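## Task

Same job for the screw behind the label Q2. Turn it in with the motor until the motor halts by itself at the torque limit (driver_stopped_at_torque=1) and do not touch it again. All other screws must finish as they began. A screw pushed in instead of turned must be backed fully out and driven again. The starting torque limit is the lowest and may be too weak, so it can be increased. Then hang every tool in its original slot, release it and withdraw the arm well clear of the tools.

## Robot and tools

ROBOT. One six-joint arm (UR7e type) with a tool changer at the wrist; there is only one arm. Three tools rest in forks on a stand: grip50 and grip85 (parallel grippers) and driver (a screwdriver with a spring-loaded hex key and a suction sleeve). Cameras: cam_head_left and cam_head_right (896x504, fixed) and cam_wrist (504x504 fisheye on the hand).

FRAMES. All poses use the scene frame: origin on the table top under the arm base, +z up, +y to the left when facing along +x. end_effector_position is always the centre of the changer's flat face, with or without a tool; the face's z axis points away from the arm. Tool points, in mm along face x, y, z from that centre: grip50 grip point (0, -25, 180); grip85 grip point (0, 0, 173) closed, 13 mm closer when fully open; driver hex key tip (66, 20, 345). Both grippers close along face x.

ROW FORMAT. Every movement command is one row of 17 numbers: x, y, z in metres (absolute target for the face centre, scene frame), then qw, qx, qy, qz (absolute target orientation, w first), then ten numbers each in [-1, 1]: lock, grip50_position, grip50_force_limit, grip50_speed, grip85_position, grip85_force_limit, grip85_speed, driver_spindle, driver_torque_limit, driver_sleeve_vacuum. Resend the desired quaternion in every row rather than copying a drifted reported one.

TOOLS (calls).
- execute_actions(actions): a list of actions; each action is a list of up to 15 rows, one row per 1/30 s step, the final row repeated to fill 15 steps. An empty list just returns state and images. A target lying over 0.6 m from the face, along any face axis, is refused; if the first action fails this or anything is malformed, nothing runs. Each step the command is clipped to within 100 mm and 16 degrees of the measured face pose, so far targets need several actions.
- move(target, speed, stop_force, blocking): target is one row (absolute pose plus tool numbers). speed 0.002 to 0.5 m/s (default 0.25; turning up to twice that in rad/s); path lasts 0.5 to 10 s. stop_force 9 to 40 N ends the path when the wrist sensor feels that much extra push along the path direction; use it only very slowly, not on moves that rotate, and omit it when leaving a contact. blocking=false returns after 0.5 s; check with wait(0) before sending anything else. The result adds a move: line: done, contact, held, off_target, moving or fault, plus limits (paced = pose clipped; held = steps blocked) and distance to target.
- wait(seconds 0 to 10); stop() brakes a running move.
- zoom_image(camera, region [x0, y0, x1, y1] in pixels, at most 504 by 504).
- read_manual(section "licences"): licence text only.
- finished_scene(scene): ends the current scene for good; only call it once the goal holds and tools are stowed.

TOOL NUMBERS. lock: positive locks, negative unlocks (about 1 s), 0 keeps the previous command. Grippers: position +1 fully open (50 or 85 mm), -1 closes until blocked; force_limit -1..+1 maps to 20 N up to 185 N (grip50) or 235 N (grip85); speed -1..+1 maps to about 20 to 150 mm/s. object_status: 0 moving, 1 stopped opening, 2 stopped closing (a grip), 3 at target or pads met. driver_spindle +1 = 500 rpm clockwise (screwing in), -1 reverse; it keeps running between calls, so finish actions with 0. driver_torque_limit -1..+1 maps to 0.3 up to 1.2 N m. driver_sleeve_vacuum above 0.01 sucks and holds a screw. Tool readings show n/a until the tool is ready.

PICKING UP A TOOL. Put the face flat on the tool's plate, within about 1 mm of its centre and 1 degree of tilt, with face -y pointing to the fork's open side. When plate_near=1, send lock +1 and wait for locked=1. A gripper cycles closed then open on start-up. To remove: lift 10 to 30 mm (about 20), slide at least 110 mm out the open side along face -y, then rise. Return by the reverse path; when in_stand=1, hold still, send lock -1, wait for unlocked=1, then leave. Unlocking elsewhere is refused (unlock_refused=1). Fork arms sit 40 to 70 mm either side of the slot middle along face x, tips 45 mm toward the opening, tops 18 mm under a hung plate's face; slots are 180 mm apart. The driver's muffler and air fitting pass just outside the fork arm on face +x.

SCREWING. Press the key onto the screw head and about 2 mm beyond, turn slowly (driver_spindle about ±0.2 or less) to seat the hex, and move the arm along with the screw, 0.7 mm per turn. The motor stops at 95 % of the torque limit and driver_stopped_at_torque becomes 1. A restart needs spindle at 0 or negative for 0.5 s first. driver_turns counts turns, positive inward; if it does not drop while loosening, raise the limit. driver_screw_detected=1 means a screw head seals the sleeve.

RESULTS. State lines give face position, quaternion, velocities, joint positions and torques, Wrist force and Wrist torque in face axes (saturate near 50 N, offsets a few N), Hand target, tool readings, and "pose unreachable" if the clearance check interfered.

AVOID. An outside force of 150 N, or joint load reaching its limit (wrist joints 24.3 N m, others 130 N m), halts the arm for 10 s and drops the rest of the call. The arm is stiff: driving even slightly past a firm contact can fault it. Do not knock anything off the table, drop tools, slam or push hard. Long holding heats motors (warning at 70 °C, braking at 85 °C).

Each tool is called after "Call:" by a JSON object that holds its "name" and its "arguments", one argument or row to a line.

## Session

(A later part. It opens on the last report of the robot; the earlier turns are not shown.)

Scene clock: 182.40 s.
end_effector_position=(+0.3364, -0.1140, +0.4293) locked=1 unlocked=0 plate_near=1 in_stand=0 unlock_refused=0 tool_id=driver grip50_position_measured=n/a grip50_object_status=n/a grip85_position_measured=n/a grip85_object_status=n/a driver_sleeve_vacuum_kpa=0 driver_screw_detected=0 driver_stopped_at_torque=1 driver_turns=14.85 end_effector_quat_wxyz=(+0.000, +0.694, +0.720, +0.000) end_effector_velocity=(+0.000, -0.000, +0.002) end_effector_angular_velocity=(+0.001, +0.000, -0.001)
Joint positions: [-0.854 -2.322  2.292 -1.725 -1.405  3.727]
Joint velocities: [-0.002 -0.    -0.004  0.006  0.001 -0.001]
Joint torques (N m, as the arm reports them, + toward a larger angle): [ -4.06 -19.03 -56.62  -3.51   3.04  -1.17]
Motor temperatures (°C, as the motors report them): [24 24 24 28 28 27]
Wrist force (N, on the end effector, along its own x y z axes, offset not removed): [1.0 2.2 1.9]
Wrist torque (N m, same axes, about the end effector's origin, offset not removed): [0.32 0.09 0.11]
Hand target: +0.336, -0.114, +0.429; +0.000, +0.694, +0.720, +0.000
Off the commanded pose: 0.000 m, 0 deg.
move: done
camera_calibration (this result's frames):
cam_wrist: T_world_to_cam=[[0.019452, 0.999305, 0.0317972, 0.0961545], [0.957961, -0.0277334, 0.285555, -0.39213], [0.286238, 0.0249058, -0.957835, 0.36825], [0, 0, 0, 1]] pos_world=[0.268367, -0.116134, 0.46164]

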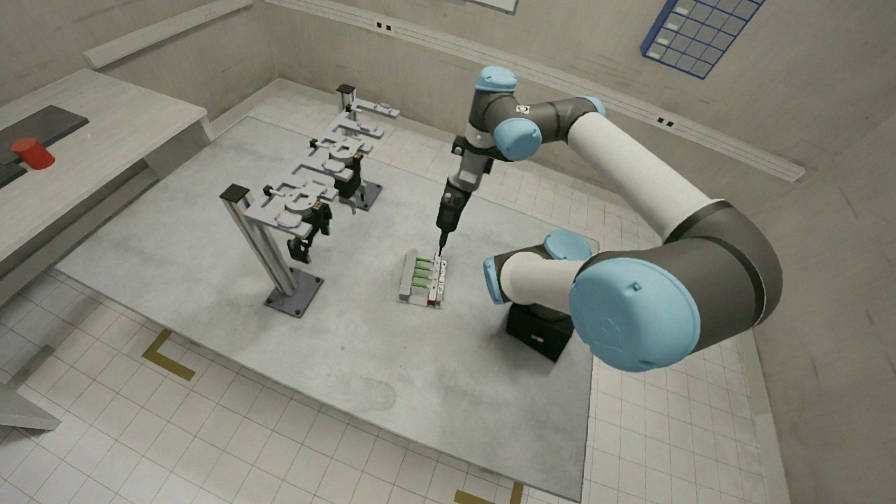

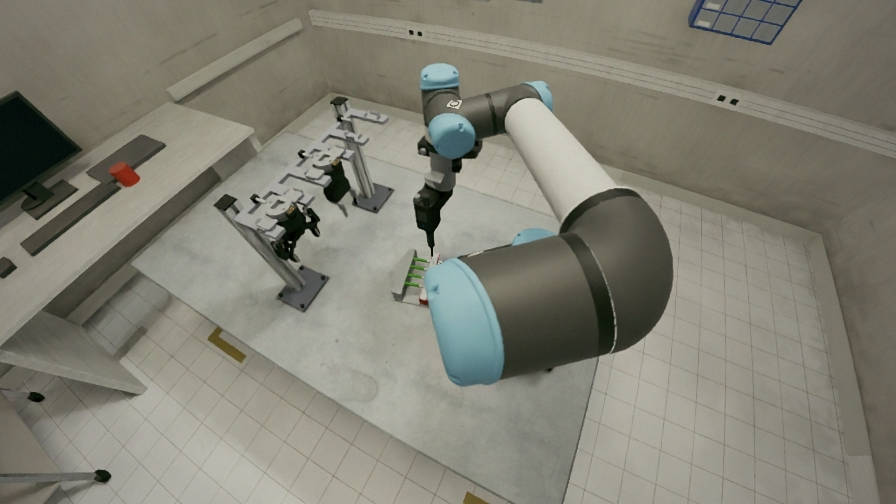

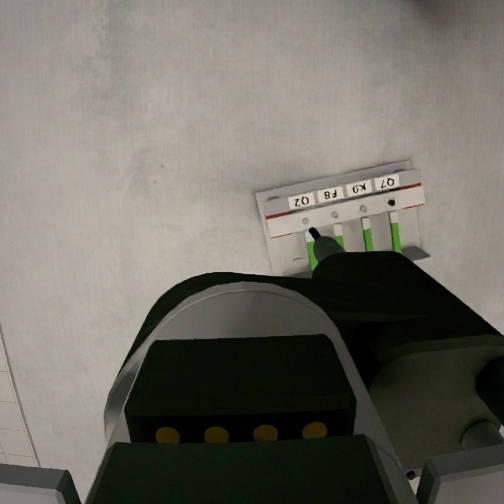

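Call:
{"name": "move", "arguments": {
  "target": [0.522,-0.2035,0.4295,0,0.6939,0.7201,0,0,0,0,0,0,0,0,0,1,0],
  "speed": 0.18
}}

Call:
{"name": "move", "arguments": {
  "target": [0.6464,-0.1989,0.4295,0,0.6939,0.7201,0,0,0,0,0,0,0,0,0,1,0],
  "speed": 0.07,
  "stop_force": 15
}}

Call:
{"name": "move", "arguments": {
  "target": [0.6464,-0.1989,0.4093,0,0.6939,0.7201,0,0,0,0,0,0,0,0,0,1,0],
  "speed": 0.012,
  "stop_force": 25
}}

Scene clock: 190.23 s.
end_effector_position=(+0.5218, -0.2035, +0.4292) locked=1 unlocked=0 plate_near=1 in_stand=0 unlock_refused=0 tool_id=driver grip50_position_measured=n/a grip50_object_status=n/a grip85_position_measured=n/a grip85_object_status=n/a driver_sleeve_vacuum_kpa=0 driver_screw_detected=0 driver_stopped_at_torque=1 driver_turns=14.85 end_effector_quat_wxyz=(+0.000, +0.694, +0.720, -0.000) end_effector_velocity=(+0.001, -0.001, -0.000) end_effector_angular_velocity=(+0.000, +0.001, -0.001)
Joint positions: [-0.611 -1.729  1.861 -1.922 -1.455  3.968]
Joint velocities: [ 0.     0.004 -0.004  0.    -0.     0.001]
Joint torques (N m, as the arm reports them, + toward a larger angle): [  8.81 -31.33 -53.99  -3.43  -1.3    1.14]
Motor temperatures (°C, as the motors report them): [24 24 24 28 28 27]
Wrist force (N, on the end effector, along its own x y z axes, offset not removed): [-0.2 1.9 0.1]
Wrist torque (N m, same axes, about the end effector's origin, offset not removed): [0.24 -0.10 -0.06]
Hand target: +0.522, -0.204, +0.429; -0.000, +0.694, +0.720, -0.000
Off the commanded pose: 0.000 m, 0 deg.
move: done
camera_calibration (this result's frames):
cam_wrist: T_world_to_cam=[[0.0193043, 0.999324, 0.0312963, 0.182338], [0.958105, -0.0274367, 0.285101, -0.57197], [0.285767, 0.0244814, -0.957986, 0.317501], [0, 0, 0, 1]] pos_world=[0.453756, -0.205681, 0.461525]

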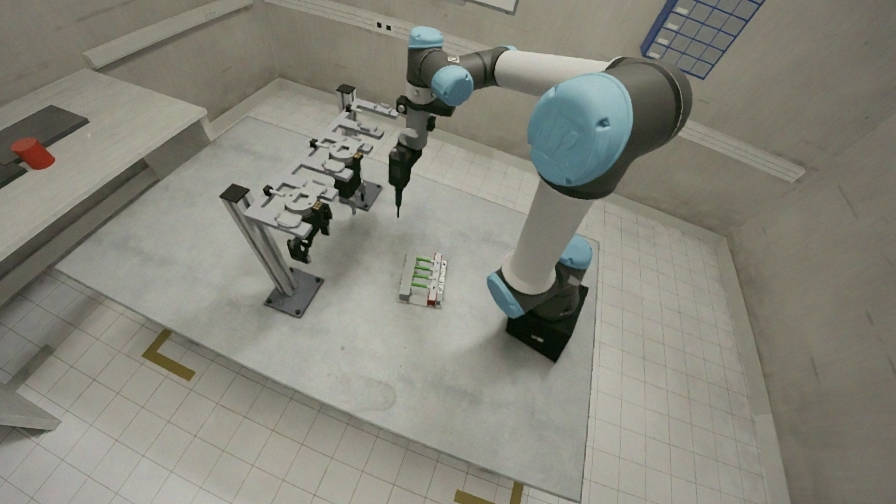

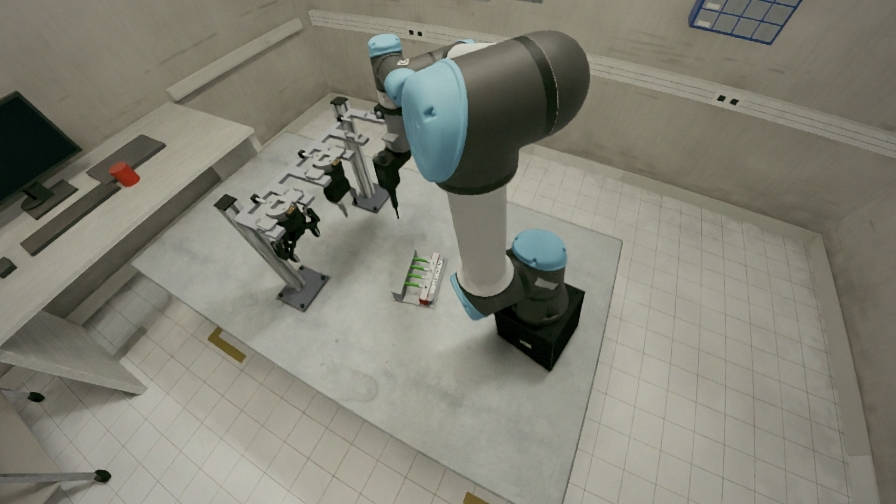

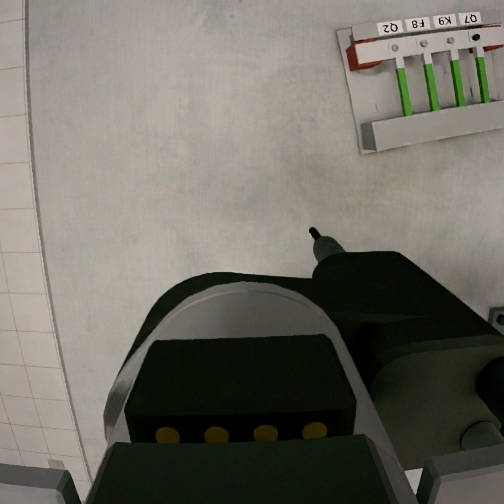

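Scene clock: 192.43 s.
end_effector_position=(+0.6463, -0.1990, +0.4293) locked=1 unlocked=0 plate_near=1 in_stand=0 unlock_refused=0 tool_id=driver grip50_position_measured=n/a grip50_object_status=n/a grip85_position_measured=n/a grip85_object_status=n/a driver_sleeve_vacuum_kpa=0 driver_screw_detected=0 driver_stopped_at_torque=1 driver_turns=14.85 end_effector_quat_wxyz=(+0.000, +0.694, +0.720, -0.000) end_effector_velocity=(+0.001, -0.000, +0.000) end_effector_angular_velocity=(-0.000, -0.000, -0.001)
Joint positions: [-0.45  -1.461  1.529 -1.872 -1.491  4.125]
Joint velocities: [ 0.001  0.003 -0.005  0.002 -0.     0.002]
Joint torques (N m, as the arm reports them, + toward a larger angle): [  9.03 -48.54 -55.47  -3.32  -1.6    1.12]
Motor temperatures (°C, as the motors report them): [24 24 24 28 28 27]
Wrist force (N, on the end effector, along its own x y z axes, offset not removed): [-0.5 -1.0 -0.2]
Wrist torque (N m, same axes, about the end effector's origin, offset not removed): [0.02 -0.05 -0.02]
Hand target: +0.646, -0.199, +0.429; +0.000, +0.694, +0.720, -0.000
Off the commanded pose: 0.000 m, 0 deg.
move: done
camera_calibration (this result's frames):
cam_wrist: T_world_to_cam=[[0.0193375, 0.99932, 0.0314068, 0.17533], [0.958042, -0.0275053, 0.285304, -0.691237], [0.285973, 0.024572, -0.957922, 0.28178], [0, 0, 0, 1]] pos_world=[0.578263, -0.201148, 0.461629]

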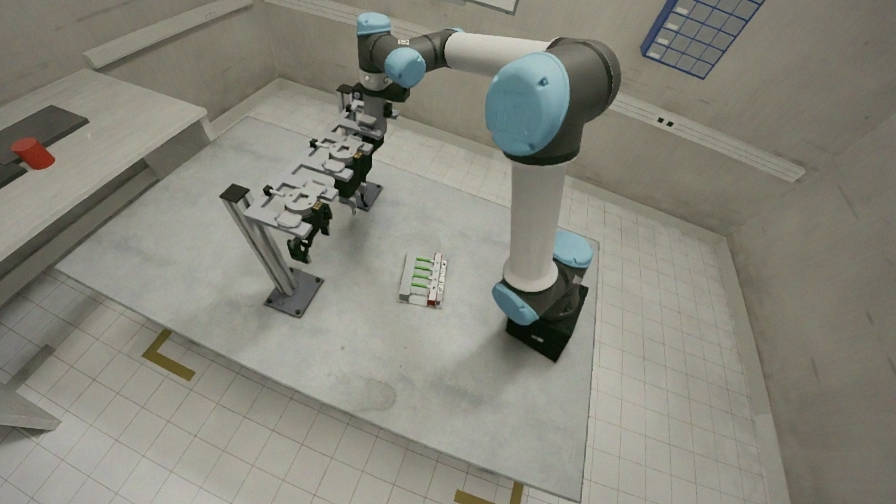

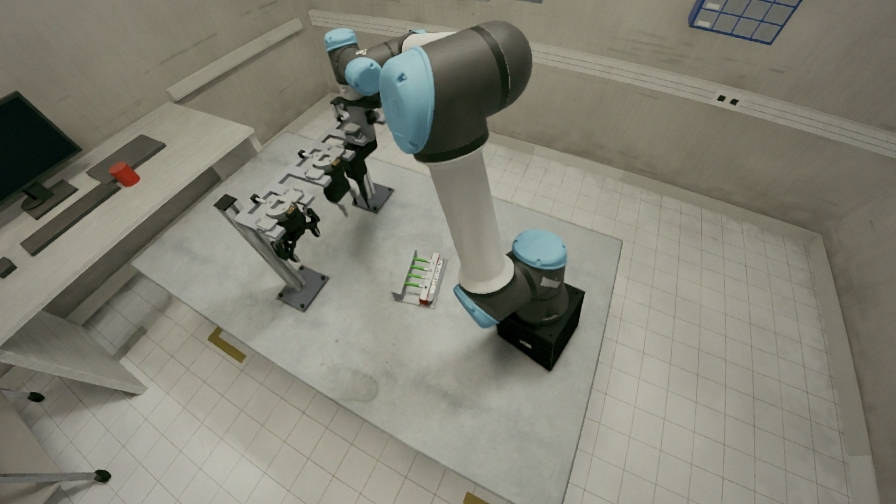

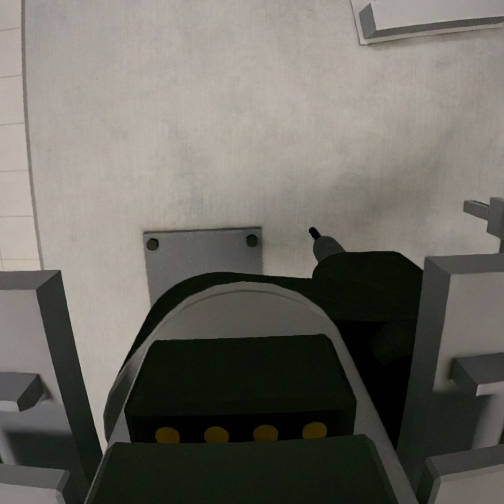

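Scene clock: 194.33 s.
end_effector_position=(+0.6464, -0.1989, +0.4096) locked=1 unlocked=0 plate_near=1 in_stand=1 unlock_refused=0 tool_id=driver grip50_position_measured=n/a grip50_object_status=n/a grip85_position_measured=n/a grip85_object_status=n/a driver_sleeve_vacuum_kpa=0 driver_screw_detected=0 driver_stopped_at_torque=1 driver_turns=14.85 end_effector_quat_wxyz=(+0.000, +0.694, +0.720, +0.000) end_effector_velocity=(+0.000, +0.000, +0.000) end_effector_angular_velocity=(-0.002, -0.003, +0.001)
Joint positions: [-0.447 -1.445  1.56  -1.92  -1.491  4.128]
Joint velocities: [ 0.    -0.001  0.002 -0.004  0.    -0.001]
Joint torques (N m, as the arm reports them, + toward a larger angle): [  9.01 -38.73 -18.32  -6.53  -1.22   1.18]
Motor temperatures (°C, as the motors report them): [24 24 24 28 28 27]
Wrist force (N, on the end effector, along its own x y z axes, offset not removed): [-0.7 -2.0 -15.2]
Wrist torque (N m, same axes, about the end effector's origin, offset not removed): [0.55 0.67 -0.09]
Hand target: +0.646, -0.199, +0.409; -0.000, +0.694, +0.720, -0.000
Off the commanded pose: 0.000 m, 0 deg.
move: done
camera_calibration (this result's frames):
cam_wrist: T_world_to_cam=[[0.0193902, 0.999313, 0.0315927, 0.175717], [0.95791, -0.0276202, 0.285736, -0.685852], [0.286413, 0.0247224, -0.957787, 0.262594], [0, 0, 0, 1]] pos_world=[0.578368, -0.201032, 0.441931]

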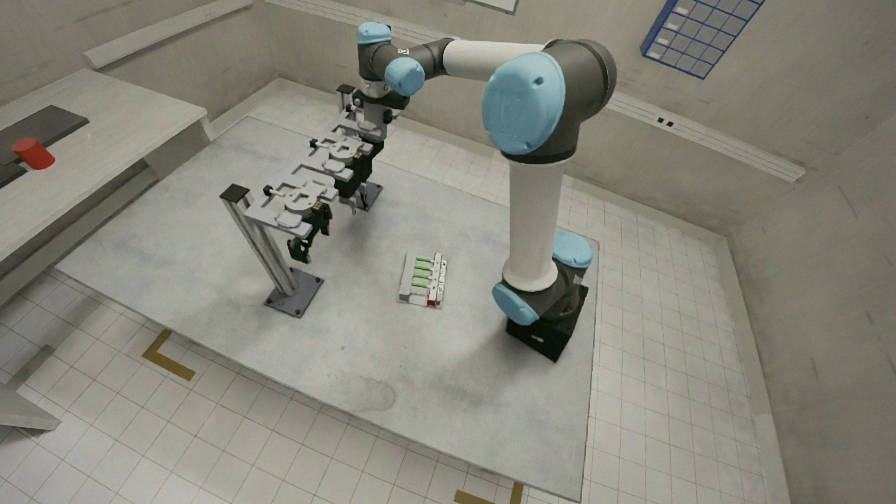

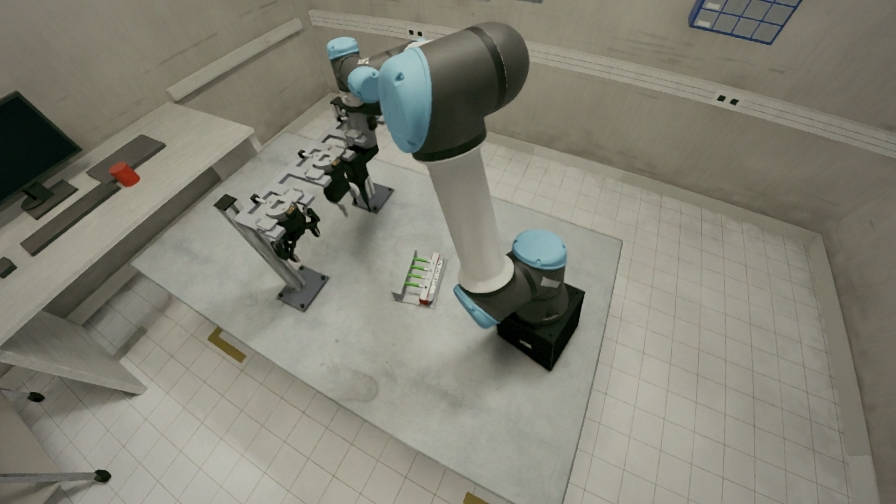

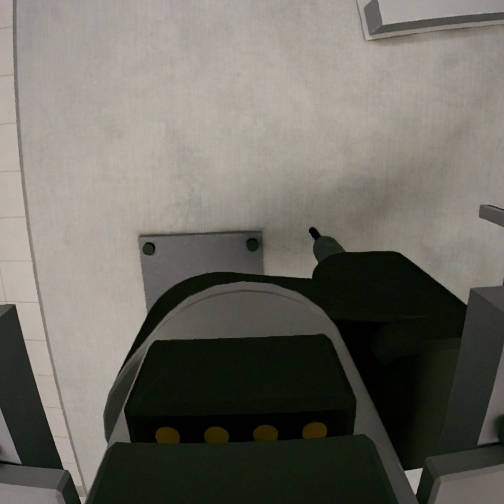

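Call:
{"name": "execute_actions", "arguments": {
  "actions": [
    [[0.6464,-0.1989,0.4096,0,0.6939,0.7201,0,-1,0,0,0,0,0,0,0,1,0]],
    [[0.6464,-0.1989,0.4096,0,0.6939,0.7201,0,-1,0,0,0,0,0,0,0,1,0]],
    [[0.6464,-0.1989,0.4096,0,0.6939,0.7201,0,-1,0,0,0,0,0,0,0,1,0]]
  ]
}}

Call:
{"name": "move", "arguments": {
  "target": [0.6464,-0.1989,0.45,0,0.6939,0.7201,0,0,0,0,0,0,0,0,0,1,0],
  "speed": 0.05
}}

Call:
{"name": "move", "arguments": {
  "target": [0.42,-0.15,0.58,0,0.6939,0.7201,0,0,0,0,0,0,0,0,0,1,0]
}}

Scene clock: 200.00 s.
end_effector_position=(+0.6464, -0.1989, +0.4096) locked=0 unlocked=1 plate_near=1 in_stand=1 unlock_refused=0 tool_id=none grip50_position_measured=n/a grip50_object_status=n/a grip85_position_measured=n/a grip85_object_status=n/a driver_sleeve_vacuum_kpa=n/a driver_screw_detected=n/a driver_stopped_at_torque=n/a driver_turns=n/a end_effector_quat_wxyz=(-0.000, +0.694, +0.720, -0.000) end_effector_velocity=(+0.000, +0.000, -0.001) end_effector_angular_velocity=(+0.001, +0.001, +0.000)
Joint positions: [-0.447 -1.445  1.56  -1.92  -1.491  4.128]
Joint velocities: [ 0.001  0.001 -0.001  0.    -0.     0.   ]
Joint torques (N m, as the arm reports them, + toward a larger angle): [ -6.18 -54.02 -42.66  -3.82   2.21  -1.1 ]
Motor temperatures (°C, as the motors report them): [24 24 24 28 28 27]
Wrist force (N, on the end effector, along its own x y z axes, offset not removed): [-0.4 1.6 -0.1]
Wrist torque (N m, same axes, about the end effector's origin, offset not removed): [0.09 0.07 -0.03]
Hand target: +0.646, -0.199, +0.410; -0.000, +0.694, +0.720, +0.000
Off the commanded pose: 0.000 m, 0 deg.
camera_calibration (this result's frames):
cam_wrist: T_world_to_cam=[[0.0194345, 0.999305, 0.0318075, 0.175588], [0.957991, -0.027717, 0.285457, -0.685815], [0.28614, 0.0249236, -0.957864, 0.262798], [0, 0, 0, 1]] pos_world=[0.578395, -0.201024, 0.44191]

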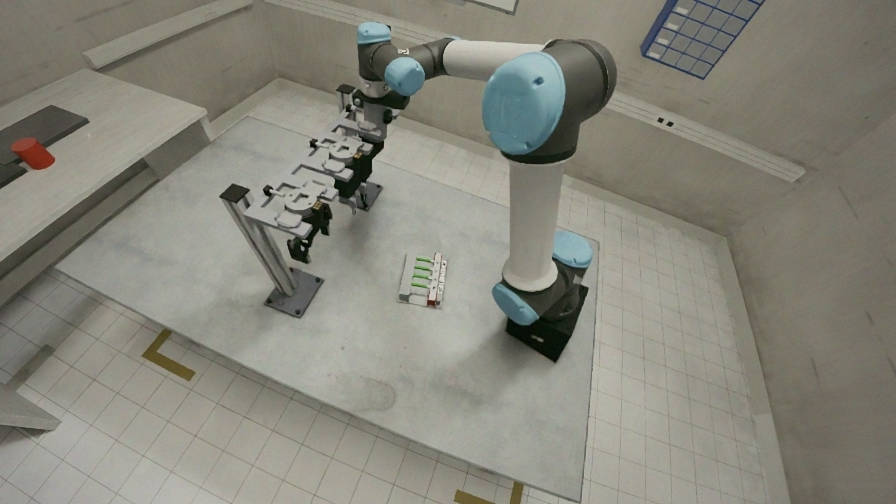

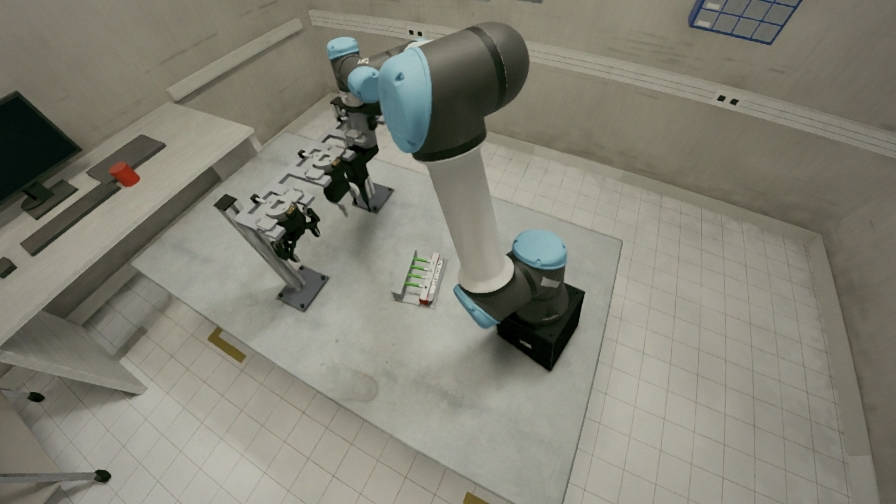

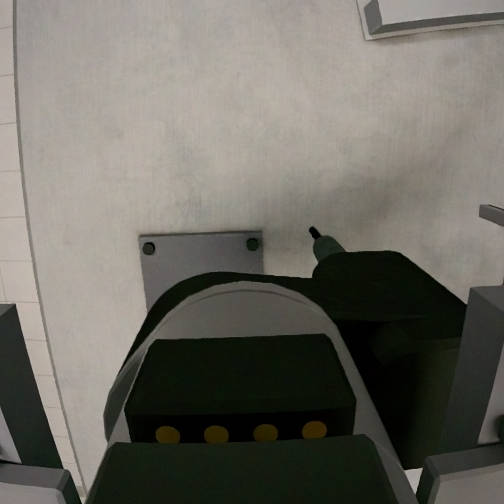

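Scene clock: 201.17 s.
end_effector_position=(+0.6465, -0.1989, +0.4498) locked=0 unlocked=1 plate_near=0 in_stand=0 unlock_refused=0 tool_id=none grip50_position_measured=n/a grip50_object_status=n/a grip85_position_measured=n/a grip85_object_status=n/a driver_sleeve_vacuum_kpa=n/a driver_screw_detected=n/a driver_stopped_at_torque=n/a driver_turns=n/a end_effector_quat_wxyz=(+0.000, +0.694, +0.720, +0.000) end_effector_velocity=(+0.000, +0.000, +0.002) end_effector_angular_velocity=(+0.000, +0.000, +0.001)
Joint positions: [-0.453 -1.475  1.493 -1.823 -1.489  4.122]
Joint velocities: [-0.    -0.001 -0.003  0.004  0.    -0.001]
Joint torques (N m, as the arm reports them, + toward a larger angle): [ -7.86 -53.14 -44.43  -1.4    2.26  -1.33]
Motor temperatures (°C, as the motors report them): [24 24 24 28 28 27]
Wrist force (N, on the end effector, along its own x y z axes, offset not removed): [0.6 0.5 2.5]
Wrist torque (N m, same axes, about the end effector's origin, offset not removed): [0.19 -0.09 -0.05]
Hand target: +0.646, -0.199, +0.450; -0.000, +0.694, +0.720, +0.000
Off the commanded pose: 0.000 m, 0 deg.
move: done
camera_calibration (this result's frames):
cam_wrist: T_world_to_cam=[[0.019436, 0.999306, 0.0317806, 0.174389], [0.957974, -0.0277123, 0.285515, -0.697391], [0.286197, 0.0248957, -0.957847, 0.301261], [0, 0, 0, 1]] pos_world=[0.578473, -0.201094, 0.482136]

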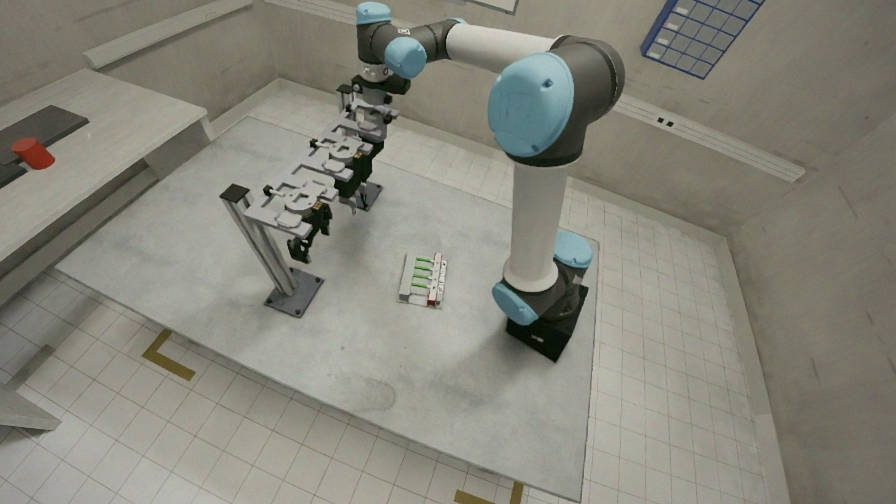

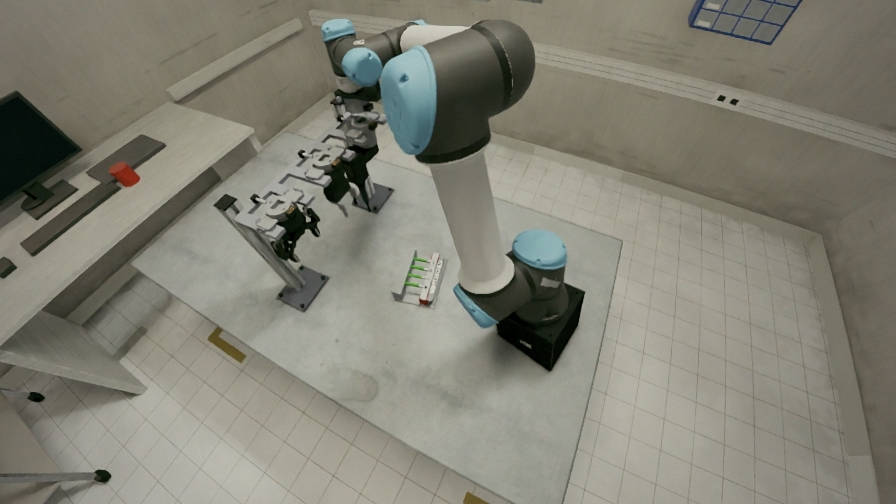

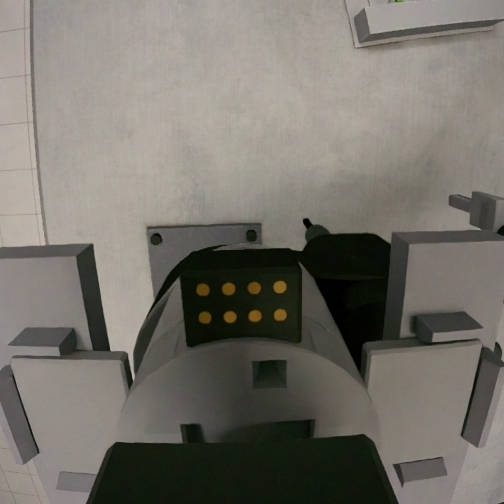

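Scene clock: 202.83 s.
end_effector_position=(+0.4204, -0.1501, +0.5803) locked=0 unlocked=1 plate_near=0 in_stand=0 unlock_refused=0 tool_id=none grip50_position_measured=n/a grip50_object_status=n/a grip85_position_measured=n/a grip85_object_status=n/a driver_sleeve_vacuum_kpa=n/a driver_screw_detected=n/a driver_stopped_at_torque=n/a driver_turns=n/a end_effector_quat_wxyz=(-0.000, +0.694, +0.720, +0.000) end_effector_velocity=(-0.002, +0.000, +0.001) end_effector_angular_velocity=(-0.000, -0.001, -0.001)
Joint positions: [-0.769 -2.089  1.778 -1.457 -1.421  3.811]
Joint velocities: [-0.006 -0.005 -0.     0.005  0.002 -0.005]
Joint torques (N m, as the arm reports them, + toward a larger angle): [ -5.68 -23.31 -14.83  -1.45   2.35  -1.49]
Motor temperatures (°C, as the motors report them): [24 24 24 28 28 27]
Wrist force (N, on the end effector, along its own x y z axes, offset not removed): [-1.4 0.2 -0.8]
Wrist torque (N m, same axes, about the end effector's origin, offset not removed): [0.12 -0.03 -0.04]
Hand target: +0.420, -0.150, +0.580; -0.000, +0.694, +0.720, +0.000
Off the commanded pose: 0.000 m, 0 deg.
move: done
camera_calibration (this result's frames):
cam_wrist: T_world_to_cam=[[0.0196352, 0.999282, 0.0323953, 0.125352], [0.95784, -0.0280903, 0.285927, -0.516933], [0.286632, 0.0254153, -0.957704, 0.48954], [0, 0, 0, 1]] pos_world=[0.35236, -0.152225, 0.612579]

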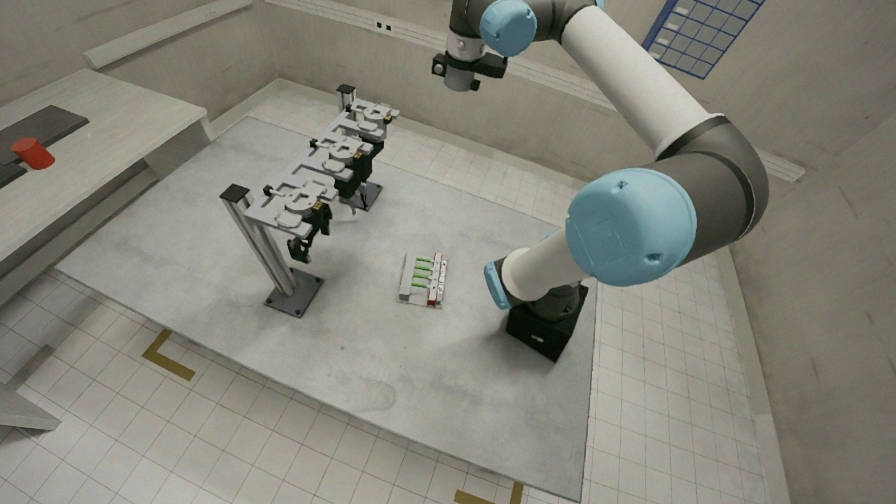

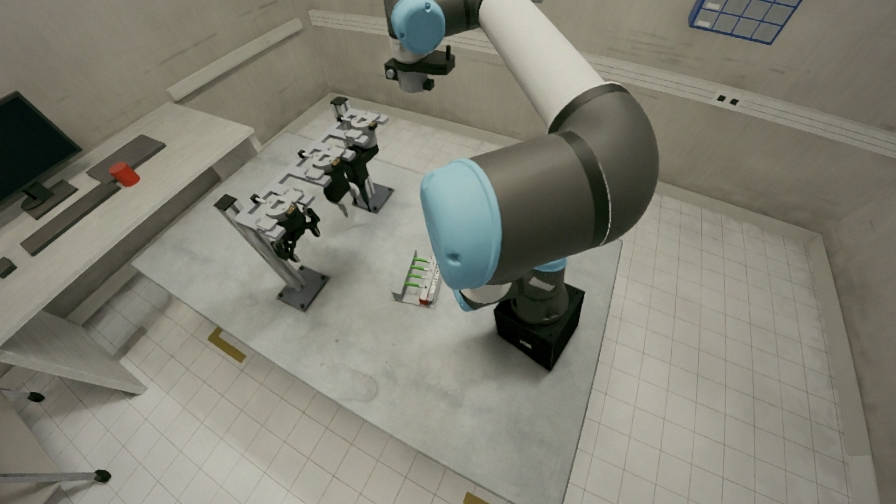

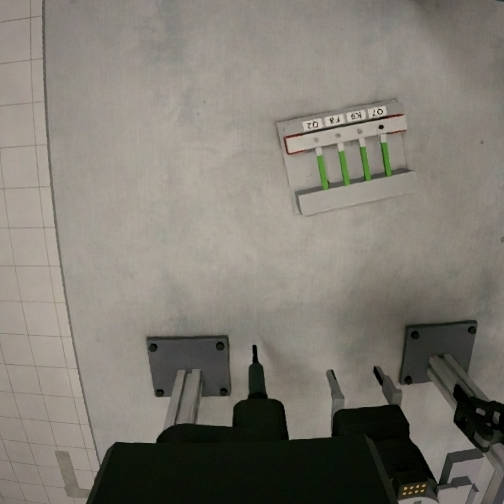

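Call:
{"name": "finished_scene", "arguments": {
  "scene": 2
}}

The scene is finished: the task was done.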